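# Carry tube rack through self-closing door to desk

## Task

Move the tube rack from the counter, through the door that swings shut by itself, onto the desk. It must finish standing upright with each tube seated all the way down in its hole, and the door must be closed at the end. The rack and tubes must never touch the floor. Either robot or both may be used. Finally release the rack and back the robots away, and neither robot may tip over or be left leaning.

## Robot and tools

Robots: two identical Hello Robot Stretch 4 units, r1 and r2. Each has an omni-wheel base, a lift that rides up a mast, a telescoping arm that reaches forward, a three-joint wrist (yaw, pitch, roll) and a two-finger gripper. Each is about 1.6 m tall, and its base rim lies within 0.23 m of its base origin. Cameras per robot: rN_head_camera, rN_head_left_camera, rN_head_right_camera, rN_wrist_camera. Occasionally a loose object gets a brief nudge from outside.

Frames: each robot reports in its own base frame, with the origin on the floor under the base centre, x ahead, y to the left and z up. hand_pose is the point between the open fingertips, in that base frame. With all wrist joints at 0 its axes line up with the base axes. The printed value may be a little off. The odometry frame is the base frame as it was when the scene began. base_odometry counts wheel rotation, so slip shows up as travel. Heading is positive to the left, from -3.142 to 3.142. Because each robot uses its own frame, only images, lidar_m and wrist_depth_mm reveal where the two robots are relative to each other.

execute_actions(actions, cameras): actions is a list holding one action, or an empty list to just get state and images. An action is an object keyed "r1" and/or "r2". Each robot entry may hold:
- base: exactly one relative move from where the base last measured itself. translate_m drives straight, metres, forward positive, -2 to 2. strafe_m moves sideways, metres, left positive, -2 to 2. rotate_rad turns in place, radians, counter-clockwise from above positive, -3.2 to 3.2.
- joints: absolute targets by name. lift_m is 0 to 1.2 m. arm_m is 0 to 0.55 m of extension. wrist_yaw_rad is -1.134 to 4.276, with 0 pointing ahead, positive turning left and 3.14 folded back; above 3.4 the arm may interfere. wrist_pitch_rad is -1.117 to 4.259, with 0 level and 1.57 pointing down. wrist_roll_rad is -1.117 to 4.259, with 0 meaning the fingers sit at equal height and positive turning clockwise as seen from behind. gripper_m is -0.038 to 0.141, the fingertip gap in metres, and values below 0 squeeze the tips together. Out-of-range joint targets get clipped and the result reports it. Any other bad value or unknown key rejects the whole call, and nothing moves.
- pace: "slow", "default", "fast" or "max". Base top speeds are 0.1/0.3/0.4/0.6 m/s and 1/2/3/4 rad/s. With the lift above 0.2 m these are reduced, down to 0.3 m/s and 1 rad/s at 1.2 m.
- contact_limits: {"arm_m": x}, with x from 0 (stop at a light touch) to 0.75 (push hard). The default is 0.5.
- end_of_arm: "enable_torque" on its own, which re-powers wrist or gripper motors that shut off.
All motions in one action start together. A robot or joint left out may still be driving toward its earlier target. cameras lists the camera names to return, or "all"; if omitted, all are returned, and [] returns none.

wait(seconds, 0 to 10): commands nothing new and returns state and images. zoom_image(camera, region [x0,y0,x1,y1] in pixels, at most 504x504): gives a closer look at the latest full image from that camera. read_manual: licence texts only. finished_scene(scene): takes the current scene's number, ends that scene for good and reports success. The goal must already be met and must stay met.

Results: base_status and joint_status tell how each motion ended. done means the base wheels finished turning, even if they slipped. off_target means it stopped short and may still be pushing. contact_stop_at_<key> means it hit something; the lift, arm or wheels then go slack, a loaded lift may sink, and a base may coast. limit_stop_at_tilt means a lean above 6 degrees, after which the lift, arm and wheels go slack and ignore commands. limit_stop_at_own_body means a self-collision was blocked. torque_fault means a wrist or gripper motor shut off; send enable_torque. on_its_own covers what you did not command, and in it "held at" is the held target, not the actual position. If a call reports a stop, any later calls in the same reply are skipped. motor_effort gives percent of maximum, with the peak in brackets; it is noisy and has a fixed offset. For wheel_0, wheel_1 and wheel_2, positive means turning right. A load in a level gripper moves the wrist_pitch effort away from 0. lidar_m has 12 sectors of 30 degrees, with sector 1 ahead and the rest counter-clockwise (4 left, 7 behind, 10 right), in metres. "-" means nothing seen or closer than 0.25 m. It covers heights from about 0.15 m up to robot height and misses glass and thin legs. wrist_depth_mm is a 7x7 grid of depths in mm, 100 to 2000. base_tilt is in degrees, with forward and right positive and a bias of about 1.5. If turned_by_wheels and turned_by_imu differ by more than about 0.1 rad, something was hit or the wheels slipped.

Gripping: command a gap narrower than the object. Going narrower squeezes harder and pulls the object inward. Neither the gap reading nor a done status proves you are holding something; a firm grip shows in the gripper effort. If the fingertips jam on a surface, raise the lift. To unfold at the start, send lift_m 0.4 together with wrist_yaw_rad 0. Self-collision stops are likely with pitch below -0.2 combined with a large roll.

Avoid: robots pressing against each other, because once bases touch, any further drive is a hard press. When both carry one load, their travel can differ by about 3 cm per metre, which can tip a robot. Avoid turning or driving with more than 1 kg held at arm_m above 0.2, especially at fast paces, and avoid hard steady pushes with the gripper held high. More than about 2 kg in a level gripper faults the wrist. Also avoid dropping the rack or tubes, slamming the door, and collisions. The sim keeps running while you plan, and the robots hold their last command in the meantime.

Each tool is called after "Request:" in YAML: its name, and indented under it one key for each argument.

## Session

Request:
execute_actions:
  actions: []

Scene clock: 0.00 s.
r1.base_odometry: x=+0.000 y=+0.000 heading=+0.000 (m, m, rad; r1's odometry frame)
r1.turned_by_wheels: +0.000 (rad since the last result)
r1.turned_by_imu: +0.000 (rad since the last result)
r1.base_tilt: forward=-0.1 right=+0.6 (deg)
r1.lidar_m: 1.07 1.22 1.87 1.87 2.13 3.57 1.49 2.53 2.12 2.12 1.29 1.05
r1.base_status: not commanded
r1.joint_positions: lift_m=+0.212 arm_m=+0.000 wrist_yaw_rad=+3.121 wrist_pitch_rad=+0.002 wrist_roll_rad=-0.013 gripper_m=+0.057
r1.joint_status: not commanded
r1.motor_effort: lift_m=+21 arm_m=+0 wrist_yaw_rad=+4 wrist_pitch_rad=-8 wrist_roll_rad=+0 gripper_m=-2 wheel_0=+0 wheel_1=+0 wheel_2=+0 (%)
r1.hand_pose: x=-0.1153 y=+0.0935 z=+0.3899 quat_wxyz=(+0.010, -0.001, -0.007, +1.000) (m; r1's base frame)
r1.wrist_depth_mm: - 140 1661 - - - - / - 121 161 - - - - / - 127 172 - - - - / 138 144 1708 - - - - / 1863 - - 1756 1921 - - / 239 1336 199 1308 198 1182 1160 / 233 917 960 - 931 866 866
r2.base_odometry: x=+0.000 y=+0.000 heading=+0.000 (m, m, rad; r2's odometry frame)
r2.turned_by_wheels: +0.000 (rad since the last result)
r2.turned_by_imu: +0.000 (rad since the last result)
r2.base_tilt: forward=+0.0 right=+0.4 (deg)
r2.lidar_m: 2.30 2.48 1.26 1.22 1.29 1.70 1.66 1.85 2.59 1.47 1.51 2.37
r2.base_status: not commanded
r2.joint_positions: lift_m=+0.289 arm_m=-0.001 wrist_yaw_rad=+3.197 wrist_pitch_rad=+0.010 wrist_roll_rad=+0.006 gripper_m=+0.057
r2.joint_status: not commanded
r2.motor_effort: lift_m=+17 arm_m=-1 wrist_yaw_rad=-3 wrist_pitch_rad=-7 wrist_roll_rad=-1 gripper_m=-1 wheel_0=+0 wheel_1=+0 wheel_2=+0 (%)
r2.hand_pose: x=-0.1235 y=+0.0713 z=+0.4649 quat_wxyz=(-0.028, -0.005, +0.003, +1.000) (m; r2's base frame)
r2.wrist_depth_mm: - 132 133 1708 1661 1618 1576 / - 112 133 1708 1708 1618 1618 / - 116 139 1708 1708 1661 1661 / 137 135 260 1756 1708 1661 1661 / 215 1983 1863 1756 1708 1661 1661 / 224 1576 198 1537 199 1499 1464 / 222 1025 1098 107 1060 976 1025
pictures: r1_head_camera, r1_head_left_camera, r1_head_right_camera, r1_wrist_camera, r2_head_camera, r2_head_left_camera, r2_head_right_camera, r2_wrist_camera
Images, in order (width x height): r1_head_camera 420x560, r1_head_left_camera 420x672, r1_head_right_camera 420x672, r1_wrist_camera 616x392, r2_head_camera 420x560, r2_head_left_camera 420x672, r2_head_right_camera 420x672, r2_wrist_camera 616x392.

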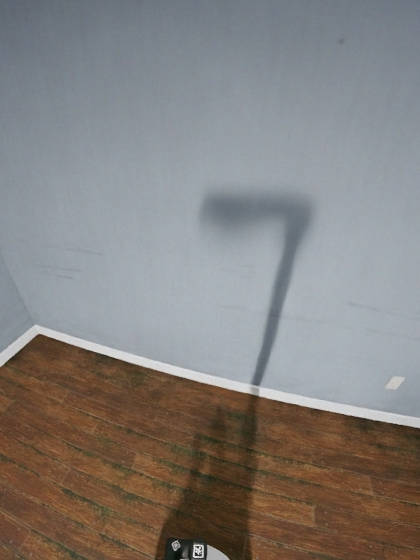

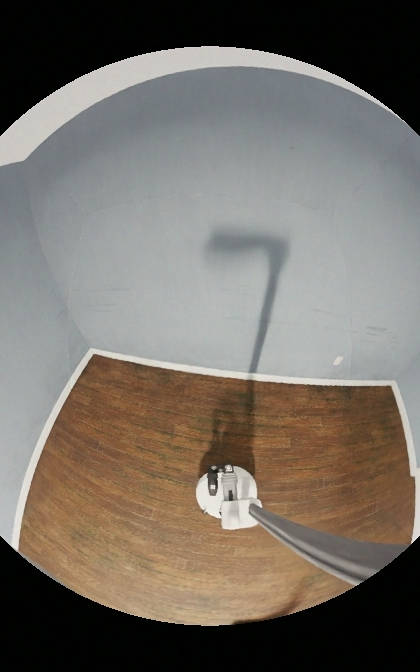

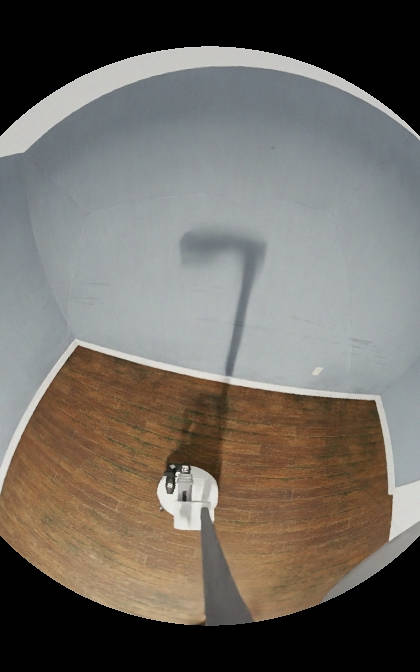

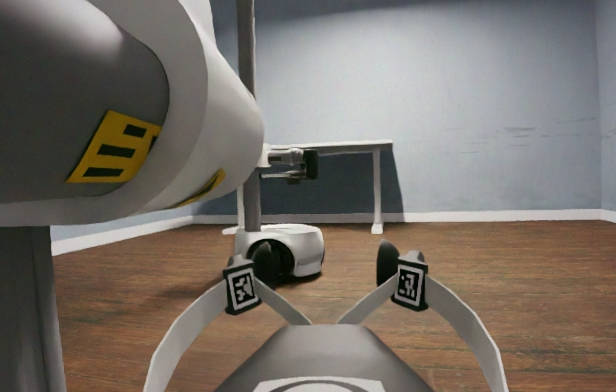

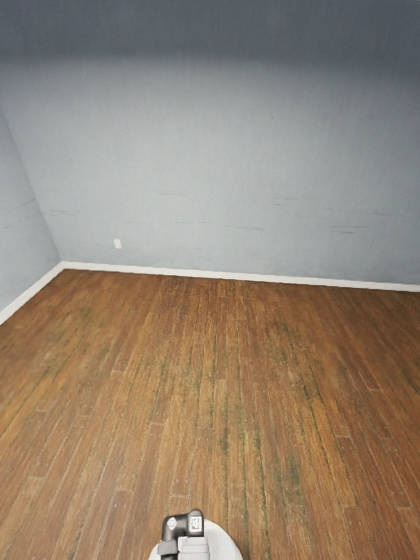

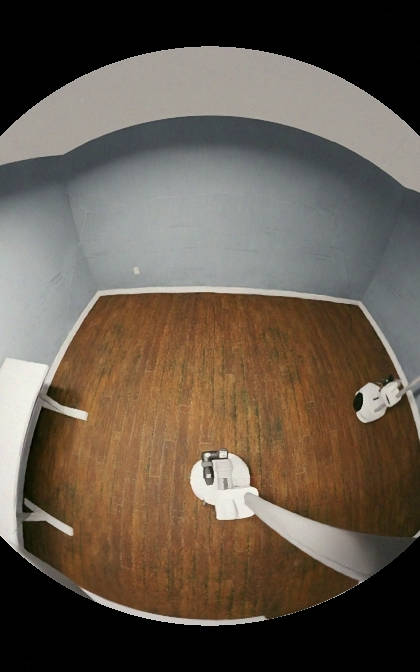

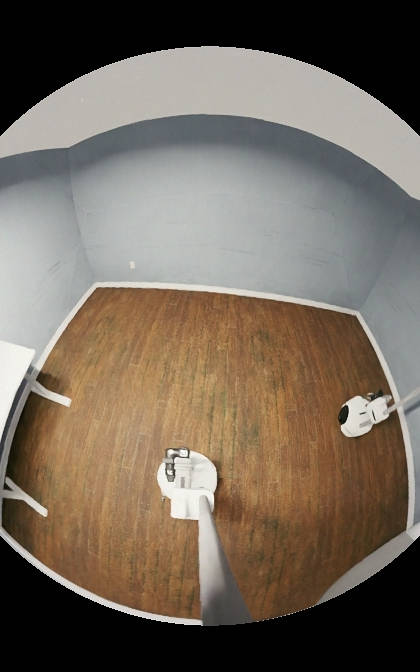

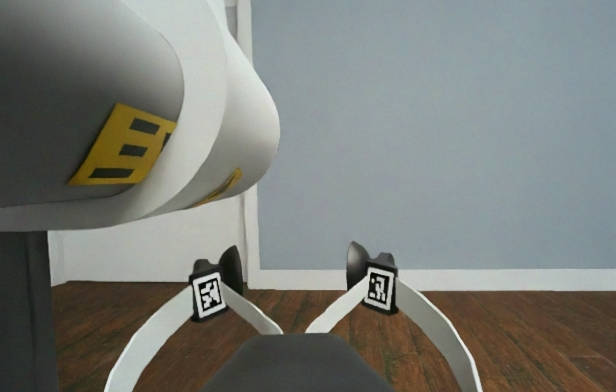

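Request:
execute_actions:
  actions:
    - {"r1":{"base":{"rotate_rad":3.0},"joints":{"lift_m":0.2}},"r2":{"base":{"rotate_rad":2.4}}}
  cameras: ["r1_head_camera","r1_head_left_camera","r2_head_camera","r2_head_left_camera"]

Scene clock: 4.00 s.
r1.base_odometry: x=+0.000 y=+0.000 heading=+3.000 (m, m, rad; r1's odometry frame)
r1.turned_by_wheels: +3.000 (rad since the last result)
r1.turned_by_imu: +2.970 (rad since the last result)
r1.base_tilt: forward=-0.1 right=+0.6 (deg)
r1.lidar_m: 1.47 1.50 2.24 2.12 1.46 1.10 1.09 1.14 1.65 1.88 1.98 2.87
r1.base_status: done
r1.joint_positions: lift_m=+0.200 arm_m=+0.000 wrist_yaw_rad=+3.121 wrist_pitch_rad=+0.002 wrist_roll_rad=-0.013 gripper_m=+0.057
r1.joint_status: all done
r1.motor_effort: lift_m=+18(20) arm_m=+0(0) wrist_yaw_rad=+3(4) wrist_pitch_rad=-8(6) wrist_roll_rad=+0(0) gripper_m=-3(2) wheel_0=-2(8) wheel_1=-3(8) wheel_2=-1(9) (%)
r1.hand_pose: x=-0.1152 y=+0.0935 z=+0.3780 quat_wxyz=(+0.010, -0.001, -0.007, +1.000) (m; r1's base frame)
r1.wrist_depth_mm: - 141 1182 1160 1138 1138 1118 / - 121 160 1182 1160 1138 1098 / - 127 173 1182 1160 1118 1118 / 138 144 1205 1205 1182 1138 1138 / 1281 1281 1205 1229 1160 1160 1138 / 239 1229 199 1182 198 1138 1118 / 233 904 917 - 931 831 854
r2.base_odometry: x=+0.000 y=+0.000 heading=+2.399 (m, m, rad; r2's odometry frame)
r2.turned_by_wheels: +2.399 (rad since the last result)
r2.turned_by_imu: +2.458 (rad since the last result)
r2.base_tilt: forward=-0.1 right=+0.3 (deg)
r2.lidar_m: 1.55 1.65 1.66 2.20 2.71 1.48 2.51 2.30 2.36 2.19 1.22 1.23
r2.base_status: done
r2.joint_positions: lift_m=+0.289 arm_m=-0.001 wrist_yaw_rad=+3.197 wrist_pitch_rad=+0.010 wrist_roll_rad=+0.006 gripper_m=+0.057
r2.joint_status: not commanded
r2.motor_effort: lift_m=+17(17) arm_m=-1(1) wrist_yaw_rad=-3(2) wrist_pitch_rad=-7(7) wrist_roll_rad=+0(1) gripper_m=-3(1) wheel_0=-2(1) wheel_1=-3(8) wheel_2=-1(9) (%)
r2.hand_pose: x=-0.1235 y=+0.0713 z=+0.4649 quat_wxyz=(-0.028, -0.005, +0.003, +1.000) (m; r2's base frame)
r2.wrist_depth_mm: - 131 133 - - - - / - 112 133 - - - - / - 116 139 - - - - / 137 135 260 - - - 1397 / 216 - - - - - 1430 / 224 1576 198 1537 199 1464 1255 / 222 1025 1098 107 1060 976 1025
pictures: r1_head_camera, r1_head_left_camera, r2_head_camera, r2_head_left_camera
Images, in order (width x height): r1_head_camera 420x560, r1_head_left_camera 420x672, r2_head_camera 420x560, r2_head_left_camera 420x672.

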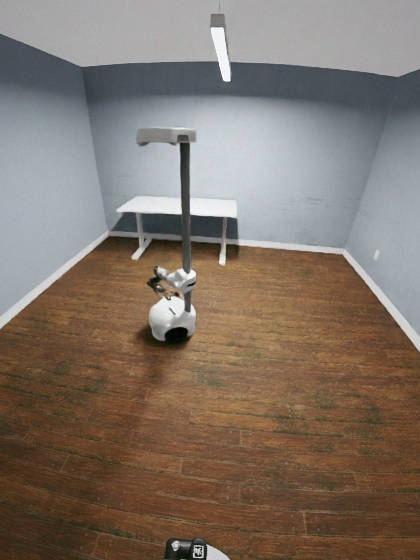

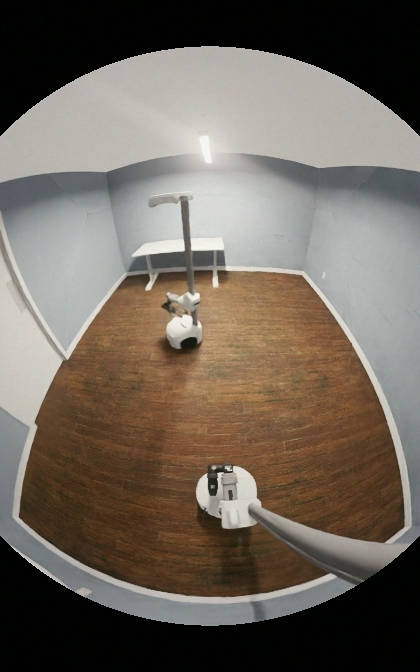

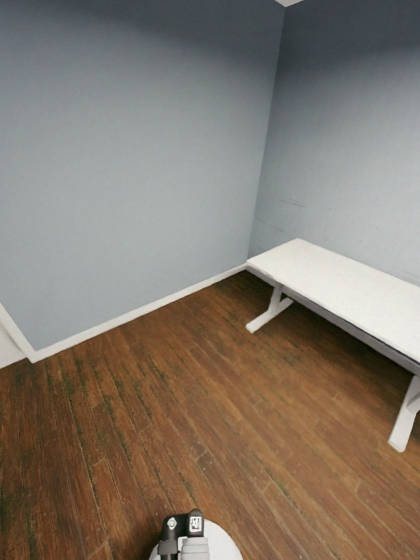

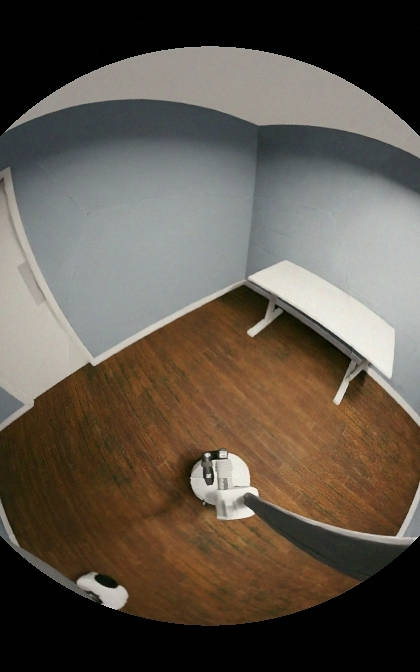

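Request:
execute_actions:
  actions:
    - {"r1":{"base":{"rotate_rad":1.3}},"r2":{"base":{"rotate_rad":0.9}}}
  cameras: ["r1_head_camera","r1_head_left_camera","r2_head_camera","r2_head_left_camera"]

Scene clock: 7.17 s.
r1.base_odometry: x=+0.000 y=+0.000 heading=-1.984 (m, m, rad; r1's odometry frame)
r1.turned_by_wheels: +1.299 (rad since the last result)
r1.turned_by_imu: +1.286 (rad since the last result)
r1.base_tilt: forward=-0.2 right=+0.6 (deg)
r1.lidar_m: 2.12 2.00 1.22 1.07 1.08 1.29 1.87 1.87 2.26 2.87 1.48 2.44
r1.base_status: done
r1.joint_positions: lift_m=+0.200 arm_m=+0.000 wrist_yaw_rad=+3.121 wrist_pitch_rad=+0.002 wrist_roll_rad=-0.013 gripper_m=+0.057
r1.joint_status: not commanded
r1.motor_effort: lift_m=+18(18) arm_m=+0(0) wrist_yaw_rad=+4(2) wrist_pitch_rad=-9(9) wrist_roll_rad=+1(1) gripper_m=-3(3) wheel_0=-2(7) wheel_1=-3(7) wheel_2=-2(3) (%)
r1.hand_pose: x=-0.1152 y=+0.0935 z=+0.3780 quat_wxyz=(+0.010, -0.001, -0.007, +1.000) (m; r1's base frame)
r1.wrist_depth_mm: - 141 1863 - - 1537 1138 / - 121 160 - - 1537 1160 / - 127 172 - - 1537 1160 / 138 144 1863 - - 1576 1182 / 1756 1863 1983 - 1863 1576 1205 / 239 1336 200 1255 198 1160 1078 / 233 891 931 - 917 831 854
r2.base_odometry: x=+0.000 y=+0.000 heading=-2.984 (m, m, rad; r2's odometry frame)
r2.turned_by_wheels: +0.899 (rad since the last result)
r2.turned_by_imu: +0.922 (rad since the last result)
r2.base_tilt: forward=-0.2 right=+0.2 (deg)
r2.lidar_m: 1.63 1.98 2.69 1.46 2.71 2.34 2.33 2.35 1.23 1.23 1.41 1.64
r2.base_status: done
r2.joint_positions: lift_m=+0.289 arm_m=-0.001 wrist_yaw_rad=+3.197 wrist_pitch_rad=+0.010 wrist_roll_rad=+0.006 gripper_m=+0.057
r2.joint_status: not commanded
r2.motor_effort: lift_m=+17(17) arm_m=-1(1) wrist_yaw_rad=+0(3) wrist_pitch_rad=-7(7) wrist_roll_rad=+0(1) gripper_m=-4(2) wheel_0=-3(2) wheel_1=-4(8) wheel_2=-3(8) (%)
r2.hand_pose: x=-0.1235 y=+0.0713 z=+0.4649 quat_wxyz=(-0.028, -0.005, +0.003, +1.000) (m; r2's base frame)
r2.wrist_depth_mm: - 132 133 - - - - / - 112 133 - - - - / - 116 139 - - - - / 137 135 260 - - - - / 215 - - - - - - / 223 1576 198 1499 199 1464 1430 / 222 1025 1098 107 1060 976 1042
pictures: r1_head_camera, r1_head_left_camera, r2_head_camera, r2_head_left_camera
Images, in order (width x height): r1_head_camera 420x560, r1_head_left_camera 420x672, r2_head_camera 420x560, r2_head_left_camera 420x672.

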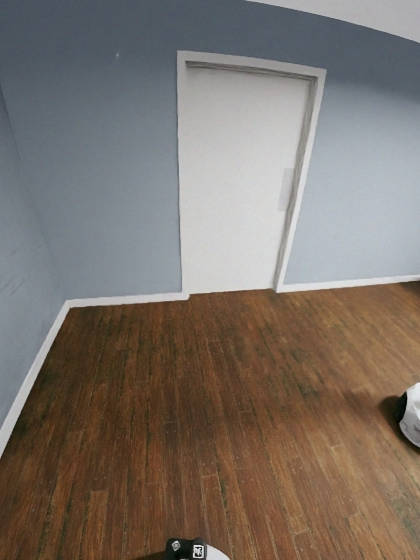

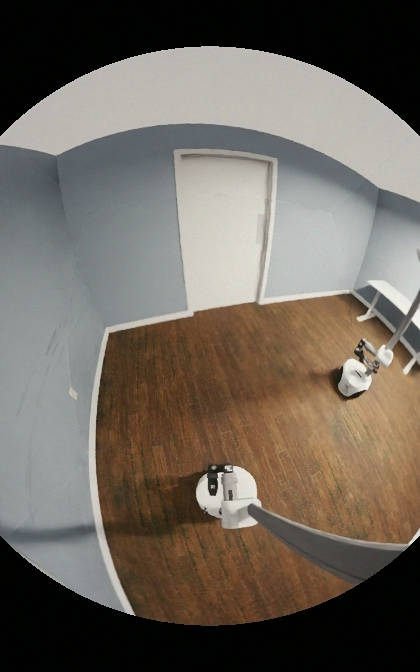

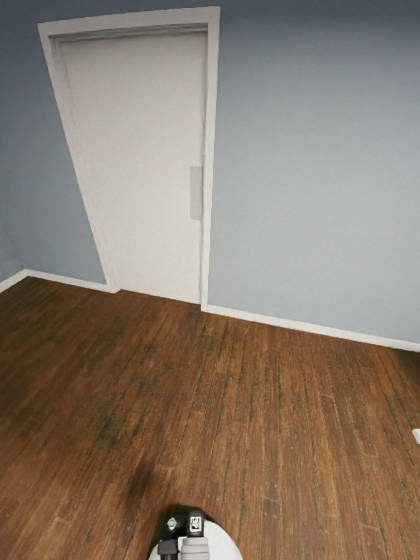

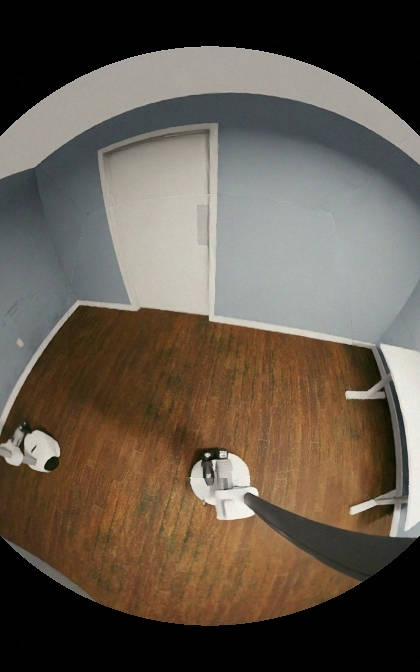

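Request:
execute_actions:
  actions:
    - {"r1":{"base":{"rotate_rad":0.1}},"r2":{"base":{"rotate_rad":-0.2},"joints":{"lift_m":0.5,"wrist_yaw_rad":0,"gripper_m":0.1}}}
  cameras: []

Request:
execute_actions:
  actions:
    - {"r1":{"base":{"strafe_m":-0.52}},"r2":{"base":{"strafe_m":-0.3}}}
  cameras: []

Request:
execute_actions:
  actions:
    - {"r1":{"base":{"translate_m":1.6},"pace":"fast"}}
  cameras: ["r1_head_camera","r2_head_left_camera"]

Scene clock: 16.67 s.
r1.base_odometry: x=+0.000 y=+0.000 heading=-1.884 (m, m, rad; r1's odometry frame)
r1.turned_by_wheels: +0.100 (rad since the last result)
r1.turned_by_imu: +0.097 (rad since the last result)
r1.base_tilt: forward=-0.2 right=+0.7 (deg)
r1.lidar_m: 2.11 1.73 1.15 1.07 1.10 1.41 1.88 1.92 2.44 2.90 1.47 2.38
r1.base_status: done
r1.joint_positions: lift_m=+0.200 arm_m=+0.000 wrist_yaw_rad=+3.121 wrist_pitch_rad=+0.002 wrist_roll_rad=-0.013 gripper_m=+0.057
r1.joint_status: not commanded
r1.motor_effort: lift_m=+18(18) arm_m=+0(0) wrist_yaw_rad=+4(3) wrist_pitch_rad=-10(9) wrist_roll_rad=+0(0) gripper_m=-2(4) wheel_0=-1(5) wheel_1=-1(6) wheel_2=-1(12) (%)
r1.hand_pose: x=-0.1152 y=+0.0935 z=+0.3780 quat_wxyz=(+0.010, -0.001, -0.007, +1.000) (m; r1's base frame)
r1.wrist_depth_mm: - 141 1921 1921 - 1708 1229 / - 121 160 1921 - 1756 1281 / - 127 172 - - 1756 1281 / 138 144 1921 - - 1808 1281 / 1863 1921 1921 - 1983 1708 1308 / 238 1336 199 1255 198 1182 1160 / 234 891 931 - 917 854 842
r2.base_odometry: x=+0.000 y=+0.000 heading=+3.099 (m, m, rad; r2's odometry frame)
r2.turned_by_wheels: -0.200 (rad since the last result)
r2.turned_by_imu: -0.202 (rad since the last result)
r2.base_tilt: forward=-0.3 right=+0.4 (deg)
r2.lidar_m: 1.63 1.84 2.51 1.47 1.50 2.39 2.31 2.44 1.27 1.21 1.30 1.70
r2.base_status: done
r2.joint_positions: lift_m=+0.500 arm_m=-0.001 wrist_yaw_rad=+0.001 wrist_pitch_rad=+0.010 wrist_roll_rad=+0.006 gripper_m=+0.100
r2.joint_status: all done
r2.motor_effort: lift_m=+22(24) arm_m=-1(1) wrist_yaw_rad=-2(10) wrist_pitch_rad=-7(7) wrist_roll_rad=-1(0) gripper_m=-4(6) wheel_0=+1(7) wheel_1=+2(6) wheel_2=+0(5) (%)
r2.hand_pose: x=+0.4580 y=-0.0872 z=+0.6750 quat_wxyz=(+1.000, +0.003, +0.005, +0.000) (m; r2's base frame)
r2.wrist_depth_mm: 1499 1499 1397 1397 1397 1366 1336 / 1499 1499 1430 1397 1366 1397 1336 / 1537 1537 1430 1397 1397 1397 1366 / 1537 1537 1430 1397 1397 1397 1397 / 1576 1537 1430 1430 1464 1430 1366 / 1576 1537 1464 1464 1430 1397 1397 / 1537 1430 1464 107 1397 1336 1397
pictures: none
No camera images: the call's "cameras" was empty. Leave "cameras" out to get every camera's image.

Scene clock: 19.73 s.
r1.base_odometry: x=-0.495 y=+0.160 heading=-1.884 (m, m, rad; r1's odometry frame)
r1.turned_by_wheels: +0.000 (rad since the last result)
r1.turned_by_imu: -0.001 (rad since the last result)
r1.base_tilt: forward=-0.2 right=+0.7 (deg)
r1.lidar_m: 2.21 2.20 1.72 1.59 1.62 1.97 1.81 1.85 2.34 2.36 1.28 2.32
r1.base_status: done
r1.joint_positions: lift_m=+0.200 arm_m=+0.000 wrist_yaw_rad=+3.121 wrist_pitch_rad=+0.002 wrist_roll_rad=-0.013 gripper_m=+0.057
r1.joint_status: not commanded
r1.motor_effort: lift_m=+18(18) arm_m=+0(0) wrist_yaw_rad=+3(4) wrist_pitch_rad=-8(9) wrist_roll_rad=-2(1) gripper_m=-3(3) wheel_0=+0(10) wheel_1=-2(11) wheel_2=+1(2) (%)
r1.hand_pose: x=-0.1152 y=+0.0935 z=+0.3780 quat_wxyz=(+0.010, -0.001, -0.007, +1.000) (m; r1's base frame)
r1.wrist_depth_mm: - 141 1863 1863 1921 - 1921 / - 121 160 1921 1983 - 1863 / - 127 172 1921 1983 - 1921 / 138 144 1921 1921 - - 1983 / 1808 1808 1921 1983 1921 - 1756 / 239 1336 199 1255 198 1160 1138 / 233 878 904 - 904 831 842
r2.base_odometry: x=+0.013 y=+0.300 heading=+3.099 (m, m, rad; r2's odometry frame)
r2.turned_by_wheels: +0.000 (rad since the last result)
r2.turned_by_imu: +0.000 (rad since the last result)
r2.base_tilt: forward=-0.1 right=+0.3 (deg)
r2.lidar_m: 1.63 1.73 2.48 1.25 1.29 2.41 2.35 2.32 0.96 0.92 0.96 1.67
r2.base_status: done
r2.joint_positions: lift_m=+0.500 arm_m=-0.001 wrist_yaw_rad=+0.000 wrist_pitch_rad=+0.010 wrist_roll_rad=+0.006 gripper_m=+0.100
r2.joint_status: not commanded
r2.motor_effort: lift_m=+22(22) arm_m=-1(1) wrist_yaw_rad=-2(1) wrist_pitch_rad=-7(7) wrist_roll_rad=-1(0) gripper_m=-1(1) wheel_0=+0(15) wheel_1=-2(11) wheel_2=-1(2) (%)
r2.hand_pose: x=+0.4579 y=-0.0873 z=+0.6750 quat_wxyz=(+1.000, +0.003, +0.005, +0.000) (m; r2's base frame)
r2.wrist_depth_mm: 1464 1430 1397 1397 1366 1336 1336 / 1499 1397 1430 1366 1366 1366 1336 / 1537 1397 1397 1397 1366 1366 1366 / 1537 1430 1430 1430 1397 1430 1366 / 1537 1464 1397 1397 1397 1397 1397 / 1576 1464 1430 1430 1397 1397 1366 / 1537 1430 1464 107 1397 1366 1366
pictures: none
No camera images: the call's "cameras" was empty. Leave "cameras" out to get every camera's image.

Scene clock: 25.03 s.
r1.base_odometry: x=-0.988 y=-1.362 heading=-1.884 (m, m, rad; r1's odometry frame)
r1.turned_by_wheels: +0.000 (rad since the last result)
r1.turned_by_imu: -0.006 (rad since the last result)
r1.base_tilt: forward=-0.1 right=+0.6 (deg)
r1.lidar_m: 0.65 0.68 0.78 1.66 1.80 2.28 3.42 3.45 1.42 2.16 0.96 0.72
r1.base_status: done
r1.joint_positions: lift_m=+0.200 arm_m=+0.000 wrist_yaw_rad=+3.121 wrist_pitch_rad=+0.002 wrist_roll_rad=-0.013 gripper_m=+0.057
r1.joint_status: not commanded
r1.motor_effort: lift_m=+18(18) arm_m=+0(0) wrist_yaw_rad=+4(4) wrist_pitch_rad=-8(8) wrist_roll_rad=-1(1) gripper_m=-4(7) wheel_0=+1(8) wheel_1=+1(7) wheel_2=+2(15) (%)
r1.hand_pose: x=-0.1152 y=+0.0935 z=+0.3780 quat_wxyz=(+0.010, -0.001, -0.007, +1.000) (m; r1's base frame)
r1.wrist_depth_mm: - 141 - - - - - / - 121 160 - - - - / - 127 172 - - - - / 138 144 - - - - - / 1808 - - - 1863 - 1921 / 238 1281 199 1229 198 1160 1138 / 233 891 917 - 904 842 854
r2.base_odometry: x=+0.013 y=+0.300 heading=+3.099 (m, m, rad; r2's odometry frame)
r2.turned_by_wheels: +0.000 (rad since the last result)
r2.turned_by_imu: +0.002 (rad since the last result)
r2.base_tilt: forward=-0.2 right=+0.3 (deg)
r2.lidar_m: 1.63 1.41 1.40 3.00 3.18 2.41 2.34 2.34 0.95 0.92 0.98 1.69
r2.base_status: not commanded
r2.joint_positions: lift_m=+0.500 arm_m=-0.001 wrist_yaw_rad=+0.000 wrist_pitch_rad=+0.010 wrist_roll_rad=+0.006 gripper_m=+0.100
r2.joint_status: not commanded
r2.motor_effort: lift_m=+22(22) arm_m=-1(1) wrist_yaw_rad=-2(2) wrist_pitch_rad=-8(8) wrist_roll_rad=+0(0) gripper_m=-2(1) wheel_0=+0(0) wheel_1=-2(2) wheel_2=-1(2) (%)
r2.hand_pose: x=+0.4579 y=-0.0873 z=+0.6750 quat_wxyz=(+1.000, +0.003, +0.005, +0.000) (m; r2's base frame)
r2.wrist_depth_mm: 1464 1366 1366 1366 1366 1336 1336 / 1464 1397 1397 1366 1366 1366 1336 / 1537 1430 1430 1397 1397 1366 1366 / 1537 1464 1430 1430 1430 1366 1366 / 1537 1430 1430 1397 1397 1397 1397 / 1576 1464 1430 1430 1397 1430 1397 / 1537 1464 1464 107 1430 1366 1397
pictures: r1_head_camera, r2_head_left_camera
Images, in order (width x height): r1_head_camera 420x560, r2_head_left_camera 420x672.

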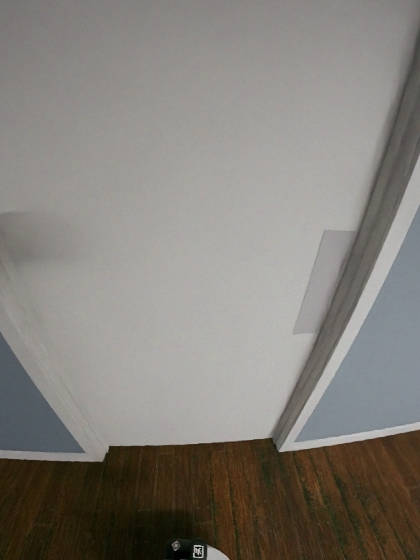

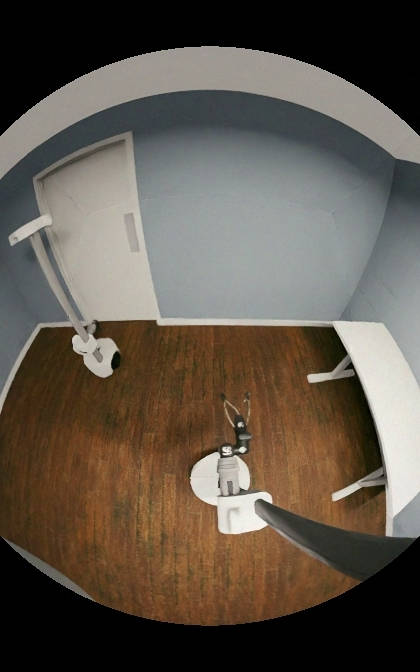

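Request:
execute_actions:
  actions:
    - {"r1":{"base":{"translate_m":0.37}}}
  cameras: []

Request:
execute_actions:
  actions:
    - {"r1":{"base":{"translate_m":0.4},"pace":"slow"}}
  cameras: ["r1_head_camera","r1_head_left_camera"]

Scene clock: 30.03 s.
r1.base_odometry: x=-1.102 y=-1.714 heading=-1.884 (m, m, rad; r1's odometry frame)
r1.turned_by_wheels: +0.000 (rad since the last result)
r1.turned_by_imu: -0.003 (rad since the last result)
r1.base_tilt: forward=-0.2 right=+0.6 (deg)
r1.lidar_m: 0.29 0.30 0.40 0.62 1.87 2.35 3.80 1.67 1.53 1.63 0.49 0.32
r1.base_status: done
r1.joint_positions: lift_m=+0.200 arm_m=+0.000 wrist_yaw_rad=+3.121 wrist_pitch_rad=+0.002 wrist_roll_rad=-0.013 gripper_m=+0.057
r1.joint_status: not commanded
r1.motor_effort: lift_m=+18(18) arm_m=+0(0) wrist_yaw_rad=+3(4) wrist_pitch_rad=-7(8) wrist_roll_rad=+0(0) gripper_m=-6(4) wheel_0=+2(5) wheel_1=+3(5) wheel_2=+1(8) (%)
r1.hand_pose: x=-0.1152 y=+0.0935 z=+0.3780 quat_wxyz=(+0.010, -0.001, -0.007, +1.000) (m; r1's base frame)
r1.wrist_depth_mm: - 141 - - - - - / - 121 160 - - - - / - 127 172 - - - - / 138 144 - - - - - / 1808 - - - 1863 - 1983 / 239 1308 199 1281 198 1182 1118 / 233 891 917 - 904 842 842
r2.base_odometry: x=+0.013 y=+0.300 heading=+3.099 (m, m, rad; r2's odometry frame)
r2.turned_by_wheels: +0.000 (rad since the last result)
r2.turned_by_imu: +0.002 (rad since the last result)
r2.base_tilt: forward=-0.2 right=+0.3 (deg)
r2.lidar_m: 1.61 1.63 2.50 3.01 3.14 2.39 2.34 2.30 0.97 0.90 0.97 1.65
r2.base_status: not commanded
r2.joint_positions: lift_m=+0.500 arm_m=-0.001 wrist_yaw_rad=+0.000 wrist_pitch_rad=+0.010 wrist_roll_rad=+0.006 gripper_m=+0.100
r2.joint_status: not commanded
r2.motor_effort: lift_m=+22(22) arm_m=-1(1) wrist_yaw_rad=-2(2) wrist_pitch_rad=-7(8) wrist_roll_rad=+0(1) gripper_m=+0(3) wheel_0=+0(0) wheel_1=-2(3) wheel_2=-1(1) (%)
r2.hand_pose: x=+0.4579 y=-0.0873 z=+0.6750 quat_wxyz=(+1.000, +0.003, +0.005, +0.000) (m; r2's base frame)
r2.wrist_depth_mm: 1464 1366 1397 1366 1336 1308 1336 / 1499 1397 1397 1366 1366 1366 1336 / 1499 1430 1430 1397 1366 1397 1366 / 1537 1430 1430 1430 1397 1366 1397 / 1537 1430 1430 1430 1397 1366 1366 / 1537 1430 1430 1430 1430 1397 1397 / 1430 1430 1464 107 1430 1366 1397
pictures: none
No camera images: the call's "cameras" was empty. Leave "cameras" out to get every camera's image.

Scene clock: 35.30 s.
r1.base_odometry: x=-1.225 y=-2.094 heading=-1.883 (m, m, rad; r1's odometry frame)
r1.turned_by_wheels: +0.000 (rad since the last result)
r1.turned_by_imu: +0.049 (rad since the last result)
r1.base_tilt: forward=-0.2 right=+0.7 (deg)
r1.lidar_m: 0.25 - 0.25 0.28 0.58 2.48 - 1.93 0.50 0.44 2.35 0.33
r1.base_status: done
r1.joint_positions: lift_m=+0.200 arm_m=+0.000 wrist_yaw_rad=+3.142 wrist_pitch_rad=+0.002 wrist_roll_rad=-0.013 gripper_m=+0.057
r1.joint_status: not commanded
r1.on_its_own: wrist_yaw_rad is at rest, and its effort (-58) is outside its rest range (-13 to +13)
r1.motor_effort: lift_m=+19(19) arm_m=+1(1) wrist_yaw_rad=-58(87) wrist_pitch_rad=-9(10) wrist_roll_rad=-1(0) gripper_m=-2(4) wheel_0=+4(30) wheel_1=+16(23) wheel_2=-16(38) (%)
r1.hand_pose: x=-0.1174 y=+0.0873 z=+0.3779 quat_wxyz=(+0.000, -0.001, -0.007, +1.000) (m; r1's base frame)
r1.wrist_depth_mm: - 140 250 - - - - / - 115 141 - - - - / - 120 155 - - - - / 144 143 283 - - - - / 230 - - - 1921 - 1921 / 227 1336 199 1255 198 1160 1138 / 224 891 931 - 917 842 842
r2.base_odometry: x=+0.013 y=+0.300 heading=+3.099 (m, m, rad; r2's odometry frame)
r2.turned_by_wheels: +0.000 (rad since the last result)
r2.turned_by_imu: +0.002 (rad since the last result)
r2.base_tilt: forward=-0.3 right=+0.3 (deg)
r2.lidar_m: 1.61 1.73 2.50 3.01 3.17 2.39 2.34 2.33 0.95 0.92 0.96 1.67
r2.base_status: not commanded
r2.joint_positions: lift_m=+0.500 arm_m=-0.001 wrist_yaw_rad=+0.000 wrist_pitch_rad=+0.010 wrist_roll_rad=+0.006 gripper_m=+0.100
r2.joint_status: not commanded
r2.motor_effort: lift_m=+22(22) arm_m=-1(1) wrist_yaw_rad=-1(4) wrist_pitch_rad=-8(7) wrist_roll_rad=-1(0) gripper_m=+2(1) wheel_0=+0(0) wheel_1=-2(2) wheel_2=-1(1) (%)
r2.hand_pose: x=+0.4579 y=-0.0873 z=+0.6750 quat_wxyz=(+1.000, +0.003, +0.005, +0.000) (m; r2's base frame)
r2.wrist_depth_mm: 1756 1397 1366 1366 1336 1366 1336 / 1808 1397 1397 1397 1366 1366 1366 / 1756 1430 1397 1430 1366 1366 1366 / 1808 1430 1397 1397 1397 1397 1366 / 1808 1430 1430 1430 1397 1430 1366 / 1576 1430 1430 1430 1430 1397 1366 / 1430 1430 1464 107 1397 1366 1397
pictures: r1_head_camera, r1_head_left_camera
Images, in order (width x height): r1_head_camera 420x560, r1_head_left_camera 420x672.

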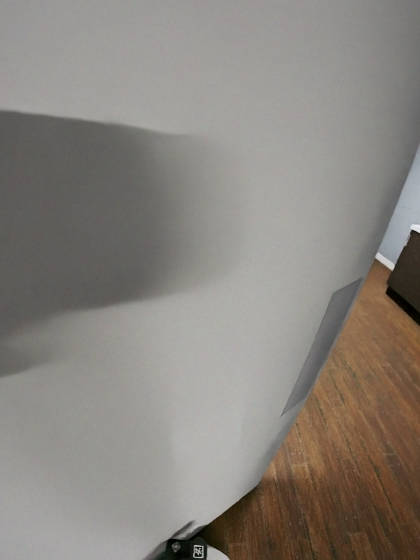

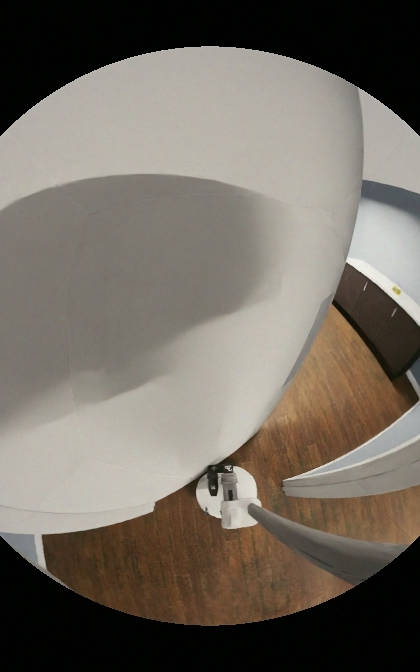

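Request:
execute_actions:
  actions:
    - {"r1":{"base":{"rotate_rad":-1.62},"joints":{"wrist_yaw_rad":3.2},"pace":"slow"}}
  cameras: []

Request:
execute_actions:
  actions:
    - {"r1":{"base":{"strafe_m":0.4},"pace":"slow"}}
  cameras: ["r1_head_left_camera","r1_head_right_camera"]

Scene clock: 41.33 s.
r1.base_odometry: x=-1.226 y=-2.093 heading=+2.782 (m, m, rad; r1's odometry frame)
r1.turned_by_wheels: -1.618 (rad since the last result)
r1.turned_by_imu: -1.604 (rad since the last result)
r1.base_tilt: forward=-0.2 right=+0.6 (deg)
r1.lidar_m: 0.42 2.33 0.33 0.25 - 0.25 0.27 0.57 2.37 4.13 1.94 1.78
r1.base_status: done
r1.joint_positions: lift_m=+0.200 arm_m=+0.000 wrist_yaw_rad=+3.200 wrist_pitch_rad=+0.002 wrist_roll_rad=-0.013 gripper_m=+0.057
r1.joint_status: all done
r1.motor_effort: lift_m=+19(19) arm_m=+0(1) wrist_yaw_rad=+3(67) wrist_pitch_rad=-8(8) wrist_roll_rad=+1(0) gripper_m=-3(3) wheel_0=-15(17) wheel_1=+25(33) wheel_2=+13(15) (%)
r1.hand_pose: x=-0.1219 y=+0.0703 z=+0.3779 quat_wxyz=(-0.029, -0.001, -0.007, +1.000) (m; r1's base frame)
r1.wrist_depth_mm: - - 137 397 286 222 - / - 107 137 379 291 225 193 / - 113 139 353 294 227 195 / 146 142 200 397 297 229 196 / 213 1921 676 402 277 232 197 / 211 1281 199 384 198 218 198 / 205 831 683 - 282 225 198
r2.base_odometry: x=+0.013 y=+0.300 heading=+3.099 (m, m, rad; r2's odometry frame)
r2.turned_by_wheels: +0.000 (rad since the last result)
r2.turned_by_imu: +0.002 (rad since the last result)
r2.base_tilt: forward=-0.1 right=+0.3 (deg)
r2.lidar_m: 1.63 1.73 2.50 3.02 3.19 2.39 2.35 2.33 0.94 0.91 0.98 1.67
r2.base_status: not commanded
r2.joint_positions: lift_m=+0.500 arm_m=-0.001 wrist_yaw_rad=+0.000 wrist_pitch_rad=+0.010 wrist_roll_rad=+0.006 gripper_m=+0.100
r2.joint_status: not commanded
r2.motor_effort: lift_m=+22(22) arm_m=-1(1) wrist_yaw_rad=-3(2) wrist_pitch_rad=-8(7) wrist_roll_rad=+0(0) gripper_m=-1(1) wheel_0=+0(0) wheel_1=-2(2) wheel_2=-1(1) (%)
r2.hand_pose: x=+0.4579 y=-0.0873 z=+0.6750 quat_wxyz=(+1.000, +0.003, +0.005, +0.000) (m; r2's base frame)
r2.wrist_depth_mm: 1756 1366 1430 1397 1366 1336 1336 / 1756 1397 1397 1397 1366 1397 1366 / 1808 1430 1397 1397 1397 1397 1366 / 1808 1430 1430 1397 1397 1397 1366 / 1661 1430 1430 1430 1397 1366 1366 / 1576 1464 1430 1430 1430 1397 1397 / 1430 1430 1430 107 1397 1366 1397
pictures: none
No camera images: the call's "cameras" was empty. Leave "cameras" out to get every camera's image.

Scene clock: 46.47 s.
r1.base_odometry: x=-1.367 y=-2.466 heading=+2.782 (m, m, rad; r1's odometry frame)
r1.turned_by_wheels: +0.000 (rad since the last result)
r1.turned_by_imu: +0.119 (rad since the last result)
r1.base_tilt: forward=-0.1 right=+0.7 (deg)
r1.lidar_m: 1.60 2.37 4.21 0.25 0.25 - 0.25 0.33 2.68 4.51 0.59 0.57
r1.base_status: done
r1.joint_positions: lift_m=+0.200 arm_m=+0.000 wrist_yaw_rad=+3.200 wrist_pitch_rad=+0.002 wrist_roll_rad=-0.013 gripper_m=+0.057
r1.joint_status: not commanded
r1.motor_effort: lift_m=+19(19) arm_m=+1(0) wrist_yaw_rad=+4(3) wrist_pitch_rad=-10(8) wrist_roll_rad=+0(1) gripper_m=+0(5) wheel_0=-13(27) wheel_1=+8(34) wheel_2=+8(11) (%)
r1.hand_pose: x=-0.1219 y=+0.0703 z=+0.3779 quat_wxyz=(-0.029, -0.001, -0.007, +1.000) (m; r1's base frame)
r1.wrist_depth_mm: - - 137 317 264 224 202 / - 107 137 309 266 227 204 / - 113 139 298 270 229 205 / 146 142 199 320 271 232 207 / 213 564 415 322 259 232 209 / 211 559 199 315 198 223 209 / 206 564 430 - 265 229 211
r2.base_odometry: x=+0.013 y=+0.300 heading=+3.099 (m, m, rad; r2's odometry frame)
r2.turned_by_wheels: +0.000 (rad since the last result)
r2.turned_by_imu: +0.002 (rad since the last result)
r2.base_tilt: forward=-0.2 right=+0.3 (deg)
r2.lidar_m: 1.62 1.74 2.48 3.01 3.17 2.41 2.34 2.34 0.94 0.89 0.94 1.68
r2.base_status: not commanded
r2.joint_positions: lift_m=+0.500 arm_m=-0.001 wrist_yaw_rad=+0.000 wrist_pitch_rad=+0.010 wrist_roll_rad=+0.006 gripper_m=+0.100
r2.joint_status: not commanded
r2.motor_effort: lift_m=+22(22) arm_m=-1(1) wrist_yaw_rad=-2(2) wrist_pitch_rad=-7(7) wrist_roll_rad=+0(0) gripper_m=-4(0) wheel_0=+0(0) wheel_1=-2(2) wheel_2=-1(1) (%)
r2.hand_pose: x=+0.4579 y=-0.0873 z=+0.6750 quat_wxyz=(+1.000, +0.003, +0.005, +0.000) (m; r2's base frame)
r2.wrist_depth_mm: 1863 1397 1397 1366 1366 1366 1308 / 1921 1397 1397 1397 1366 1336 1336 / 1921 1430 1430 1397 1366 1366 1366 / 1921 1397 1430 1397 1397 1366 1366 / 1863 1464 1430 1397 1397 1397 1366 / 1863 1464 1430 1430 1397 1397 1397 / 1499 1430 1464 107 1397 1336 1397
pictures: r1_head_left_camera, r1_head_right_camera
Images, in order (width x height): r1_head_left_camera 420x672, r1_head_right_camera 420x672.

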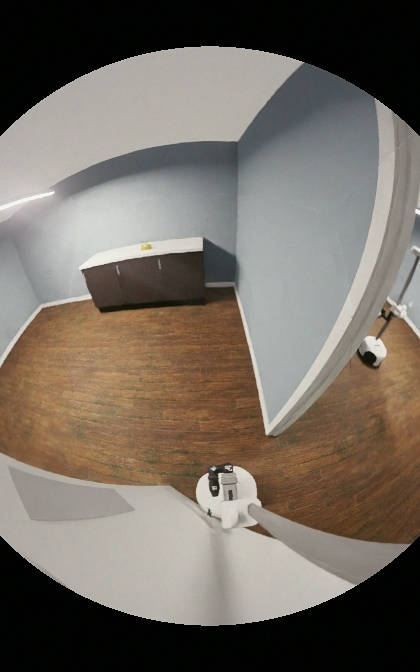

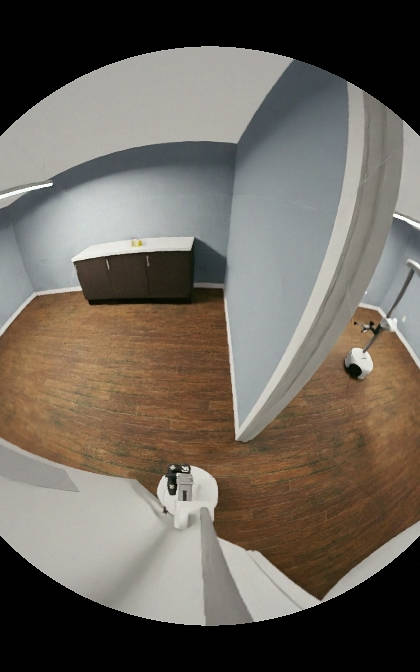

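Request:
execute_actions:
  actions:
    - {"r1":{"base":{"translate_m":-0.25},"pace":"slow"}}
  cameras: []

Request:
execute_actions:
  actions:
    - {"r1":{"base":{"strafe_m":0.2},"pace":"slow"},"r2":{"base":{"rotate_rad":1.2}}}
  cameras: ["r1_head_left_camera","r1_head_right_camera","r2_head_camera","r2_head_left_camera"]

Scene clock: 53.17 s.
r1.base_odometry: x=-1.133 y=-2.555 heading=+2.781 (m, m, rad; r1's odometry frame)
r1.turned_by_wheels: -0.001 (rad since the last result)
r1.turned_by_imu: -0.074 (rad since the last result)
r1.base_tilt: forward=-0.1 right=+0.7 (deg)
r1.lidar_m: 1.38 2.56 4.25 0.56 0.25 0.25 - 0.25 0.33 4.54 2.25 0.78
r1.base_status: done
r1.joint_positions: lift_m=+0.200 arm_m=+0.000 wrist_yaw_rad=+3.200 wrist_pitch_rad=+0.002 wrist_roll_rad=-0.013 gripper_m=+0.057
r1.joint_status: not commanded
r1.motor_effort: lift_m=+19(19) arm_m=+1(0) wrist_yaw_rad=+3(2) wrist_pitch_rad=-9(9) wrist_roll_rad=+0(1) gripper_m=-3(4) wheel_0=-7(19) wheel_1=-13(21) wheel_2=+13(21) (%)
r1.hand_pose: x=-0.1219 y=+0.0703 z=+0.3779 quat_wxyz=(-0.029, -0.001, -0.007, +1.000) (m; r1's base frame)
r1.wrist_depth_mm: - - 137 310 296 282 271 / - 107 137 309 298 283 273 / - 113 139 309 300 285 273 / 146 142 200 317 303 287 276 / 213 359 338 320 298 289 277 / 211 359 200 319 198 289 279 / 206 362 343 - 304 291 281
r2.base_odometry: x=+0.013 y=+0.300 heading=+3.099 (m, m, rad; r2's odometry frame)
r2.turned_by_wheels: +0.000 (rad since the last result)
r2.turned_by_imu: +0.003 (rad since the last result)
r2.base_tilt: forward=-0.1 right=+0.3 (deg)
r2.lidar_m: 1.62 1.70 2.51 3.00 3.19 2.42 2.34 2.33 0.96 0.92 0.98 1.67
r2.base_status: not commanded
r2.joint_positions: lift_m=+0.500 arm_m=-0.001 wrist_yaw_rad=+0.000 wrist_pitch_rad=+0.010 wrist_roll_rad=+0.006 gripper_m=+0.100
r2.joint_status: not commanded
r2.motor_effort: lift_m=+22(22) arm_m=-1(1) wrist_yaw_rad=-1(3) wrist_pitch_rad=-7(7) wrist_roll_rad=-1(0) gripper_m=-2(3) wheel_0=+0(0) wheel_1=-2(2) wheel_2=-1(1) (%)
r2.hand_pose: x=+0.4579 y=-0.0873 z=+0.6750 quat_wxyz=(+1.000, +0.003, +0.005, +0.000) (m; r2's base frame)
r2.wrist_depth_mm: - 1397 1397 1366 1366 1336 1336 / - 1397 1366 1397 1366 1366 1336 / - 1430 1397 1397 1366 1366 1366 / - 1430 1430 1397 1397 1366 1366 / - 1430 1464 1430 1397 1397 1366 / 1921 1464 1397 1430 1397 1430 1366 / 1537 1430 1430 107 1397 1366 1397
pictures: none
No camera images: the call's "cameras" was empty. Leave "cameras" out to get every camera's image.

Scene clock: 56.33 s.
r1.base_odometry: x=-1.204 y=-2.741 heading=+2.782 (m, m, rad; r1's odometry frame)
r1.turned_by_wheels: +0.001 (rad since the last result)
r1.turned_by_imu: -0.002 (rad since the last result)
r1.base_tilt: forward=-0.2 right=+0.6 (deg)
r1.lidar_m: 2.00 2.55 4.22 4.01 0.27 0.25 - 0.25 0.32 4.73 0.99 0.89
r1.base_status: done
r1.joint_positions: lift_m=+0.200 arm_m=+0.000 wrist_yaw_rad=+3.200 wrist_pitch_rad=+0.002 wrist_roll_rad=-0.013 gripper_m=+0.057
r1.joint_status: not commanded
r1.motor_effort: lift_m=+19(19) arm_m=+0(0) wrist_yaw_rad=+4(3) wrist_pitch_rad=-6(8) wrist_roll_rad=+0(2) gripper_m=-3(3) wheel_0=-6(14) wheel_1=+6(11) wheel_2=+10(10) (%)
r1.hand_pose: x=-0.1219 y=+0.0703 z=+0.3779 quat_wxyz=(-0.029, -0.001, -0.007, +1.000) (m; r1's base frame)
r1.wrist_depth_mm: - - 137 312 298 287 278 / - 107 137 312 301 289 279 / - 113 139 312 304 291 281 / 146 142 200 319 306 294 283 / 213 351 336 322 303 296 286 / 211 355 199 320 198 294 289 / 205 357 343 - 307 298 290
r2.base_odometry: x=+0.013 y=+0.300 heading=-1.985 (m, m, rad; r2's odometry frame)
r2.turned_by_wheels: +1.199 (rad since the last result)
r2.turned_by_imu: +1.229 (rad since the last result)
r2.base_tilt: forward=-0.1 right=+0.5 (deg)
r2.lidar_m: 3.00 3.00 2.80 2.36 2.34 2.09 0.92 0.92 1.04 1.63 1.61 2.39
r2.base_status: done
r2.joint_positions: lift_m=+0.500 arm_m=-0.001 wrist_yaw_rad=+0.000 wrist_pitch_rad=+0.010 wrist_roll_rad=+0.006 gripper_m=+0.100
r2.joint_status: not commanded
r2.motor_effort: lift_m=+21(22) arm_m=-1(1) wrist_yaw_rad=-3(0) wrist_pitch_rad=-7(8) wrist_roll_rad=+0(1) gripper_m=-3(0) wheel_0=-3(9) wheel_1=-4(8) wheel_2=-2(10) (%)
r2.hand_pose: x=+0.4579 y=-0.0874 z=+0.6751 quat_wxyz=(+1.000, +0.003, +0.005, +0.000) (m; r2's base frame)
r2.wrist_depth_mm: - - - - - 1921 1863 / - - - - - 1921 1921 / - - - - - 1921 1863 / - - - - - - 1983 / - - - - - - - / - 1808 1808 - 1756 1921 1921 / 1537 1430 1499 107 1464 1366 1397
pictures: r1_head_left_camera, r1_head_right_camera, r2_head_camera, r2_head_left_camera
Images, in order (width x height): r1_head_left_camera 420x672, r1_head_right_camera 420x672, r2_head_camera 420x560, r2_head_left_camera 420x672.

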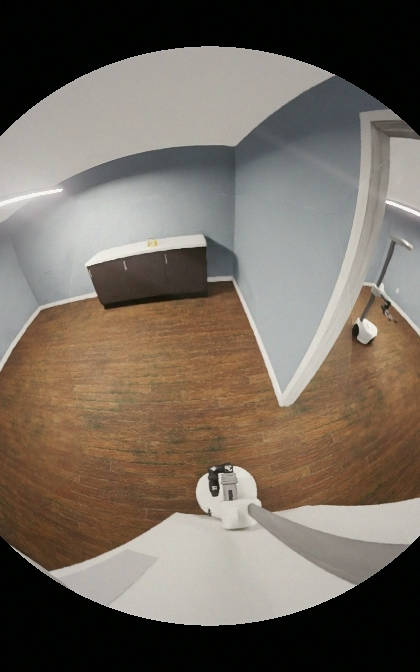

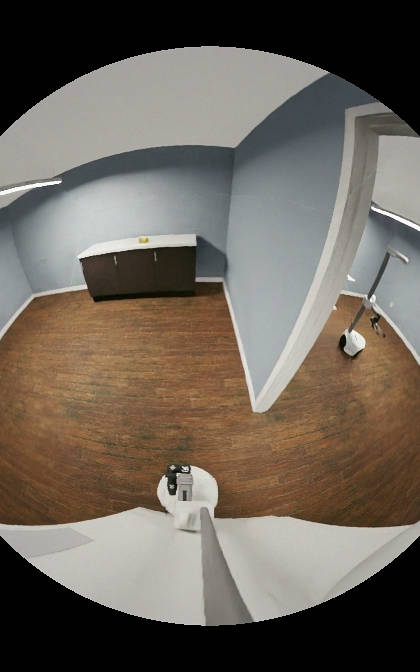

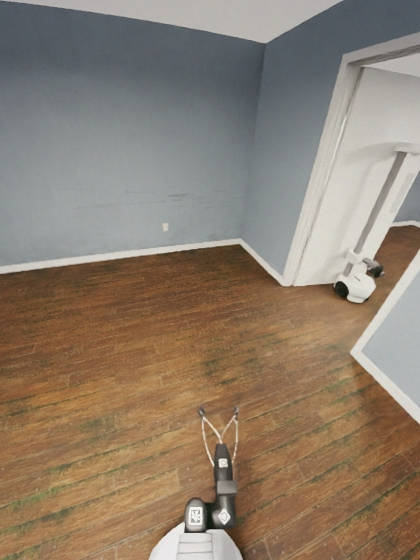

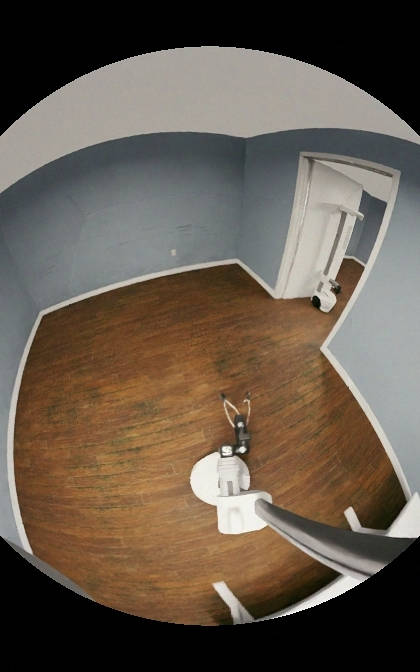

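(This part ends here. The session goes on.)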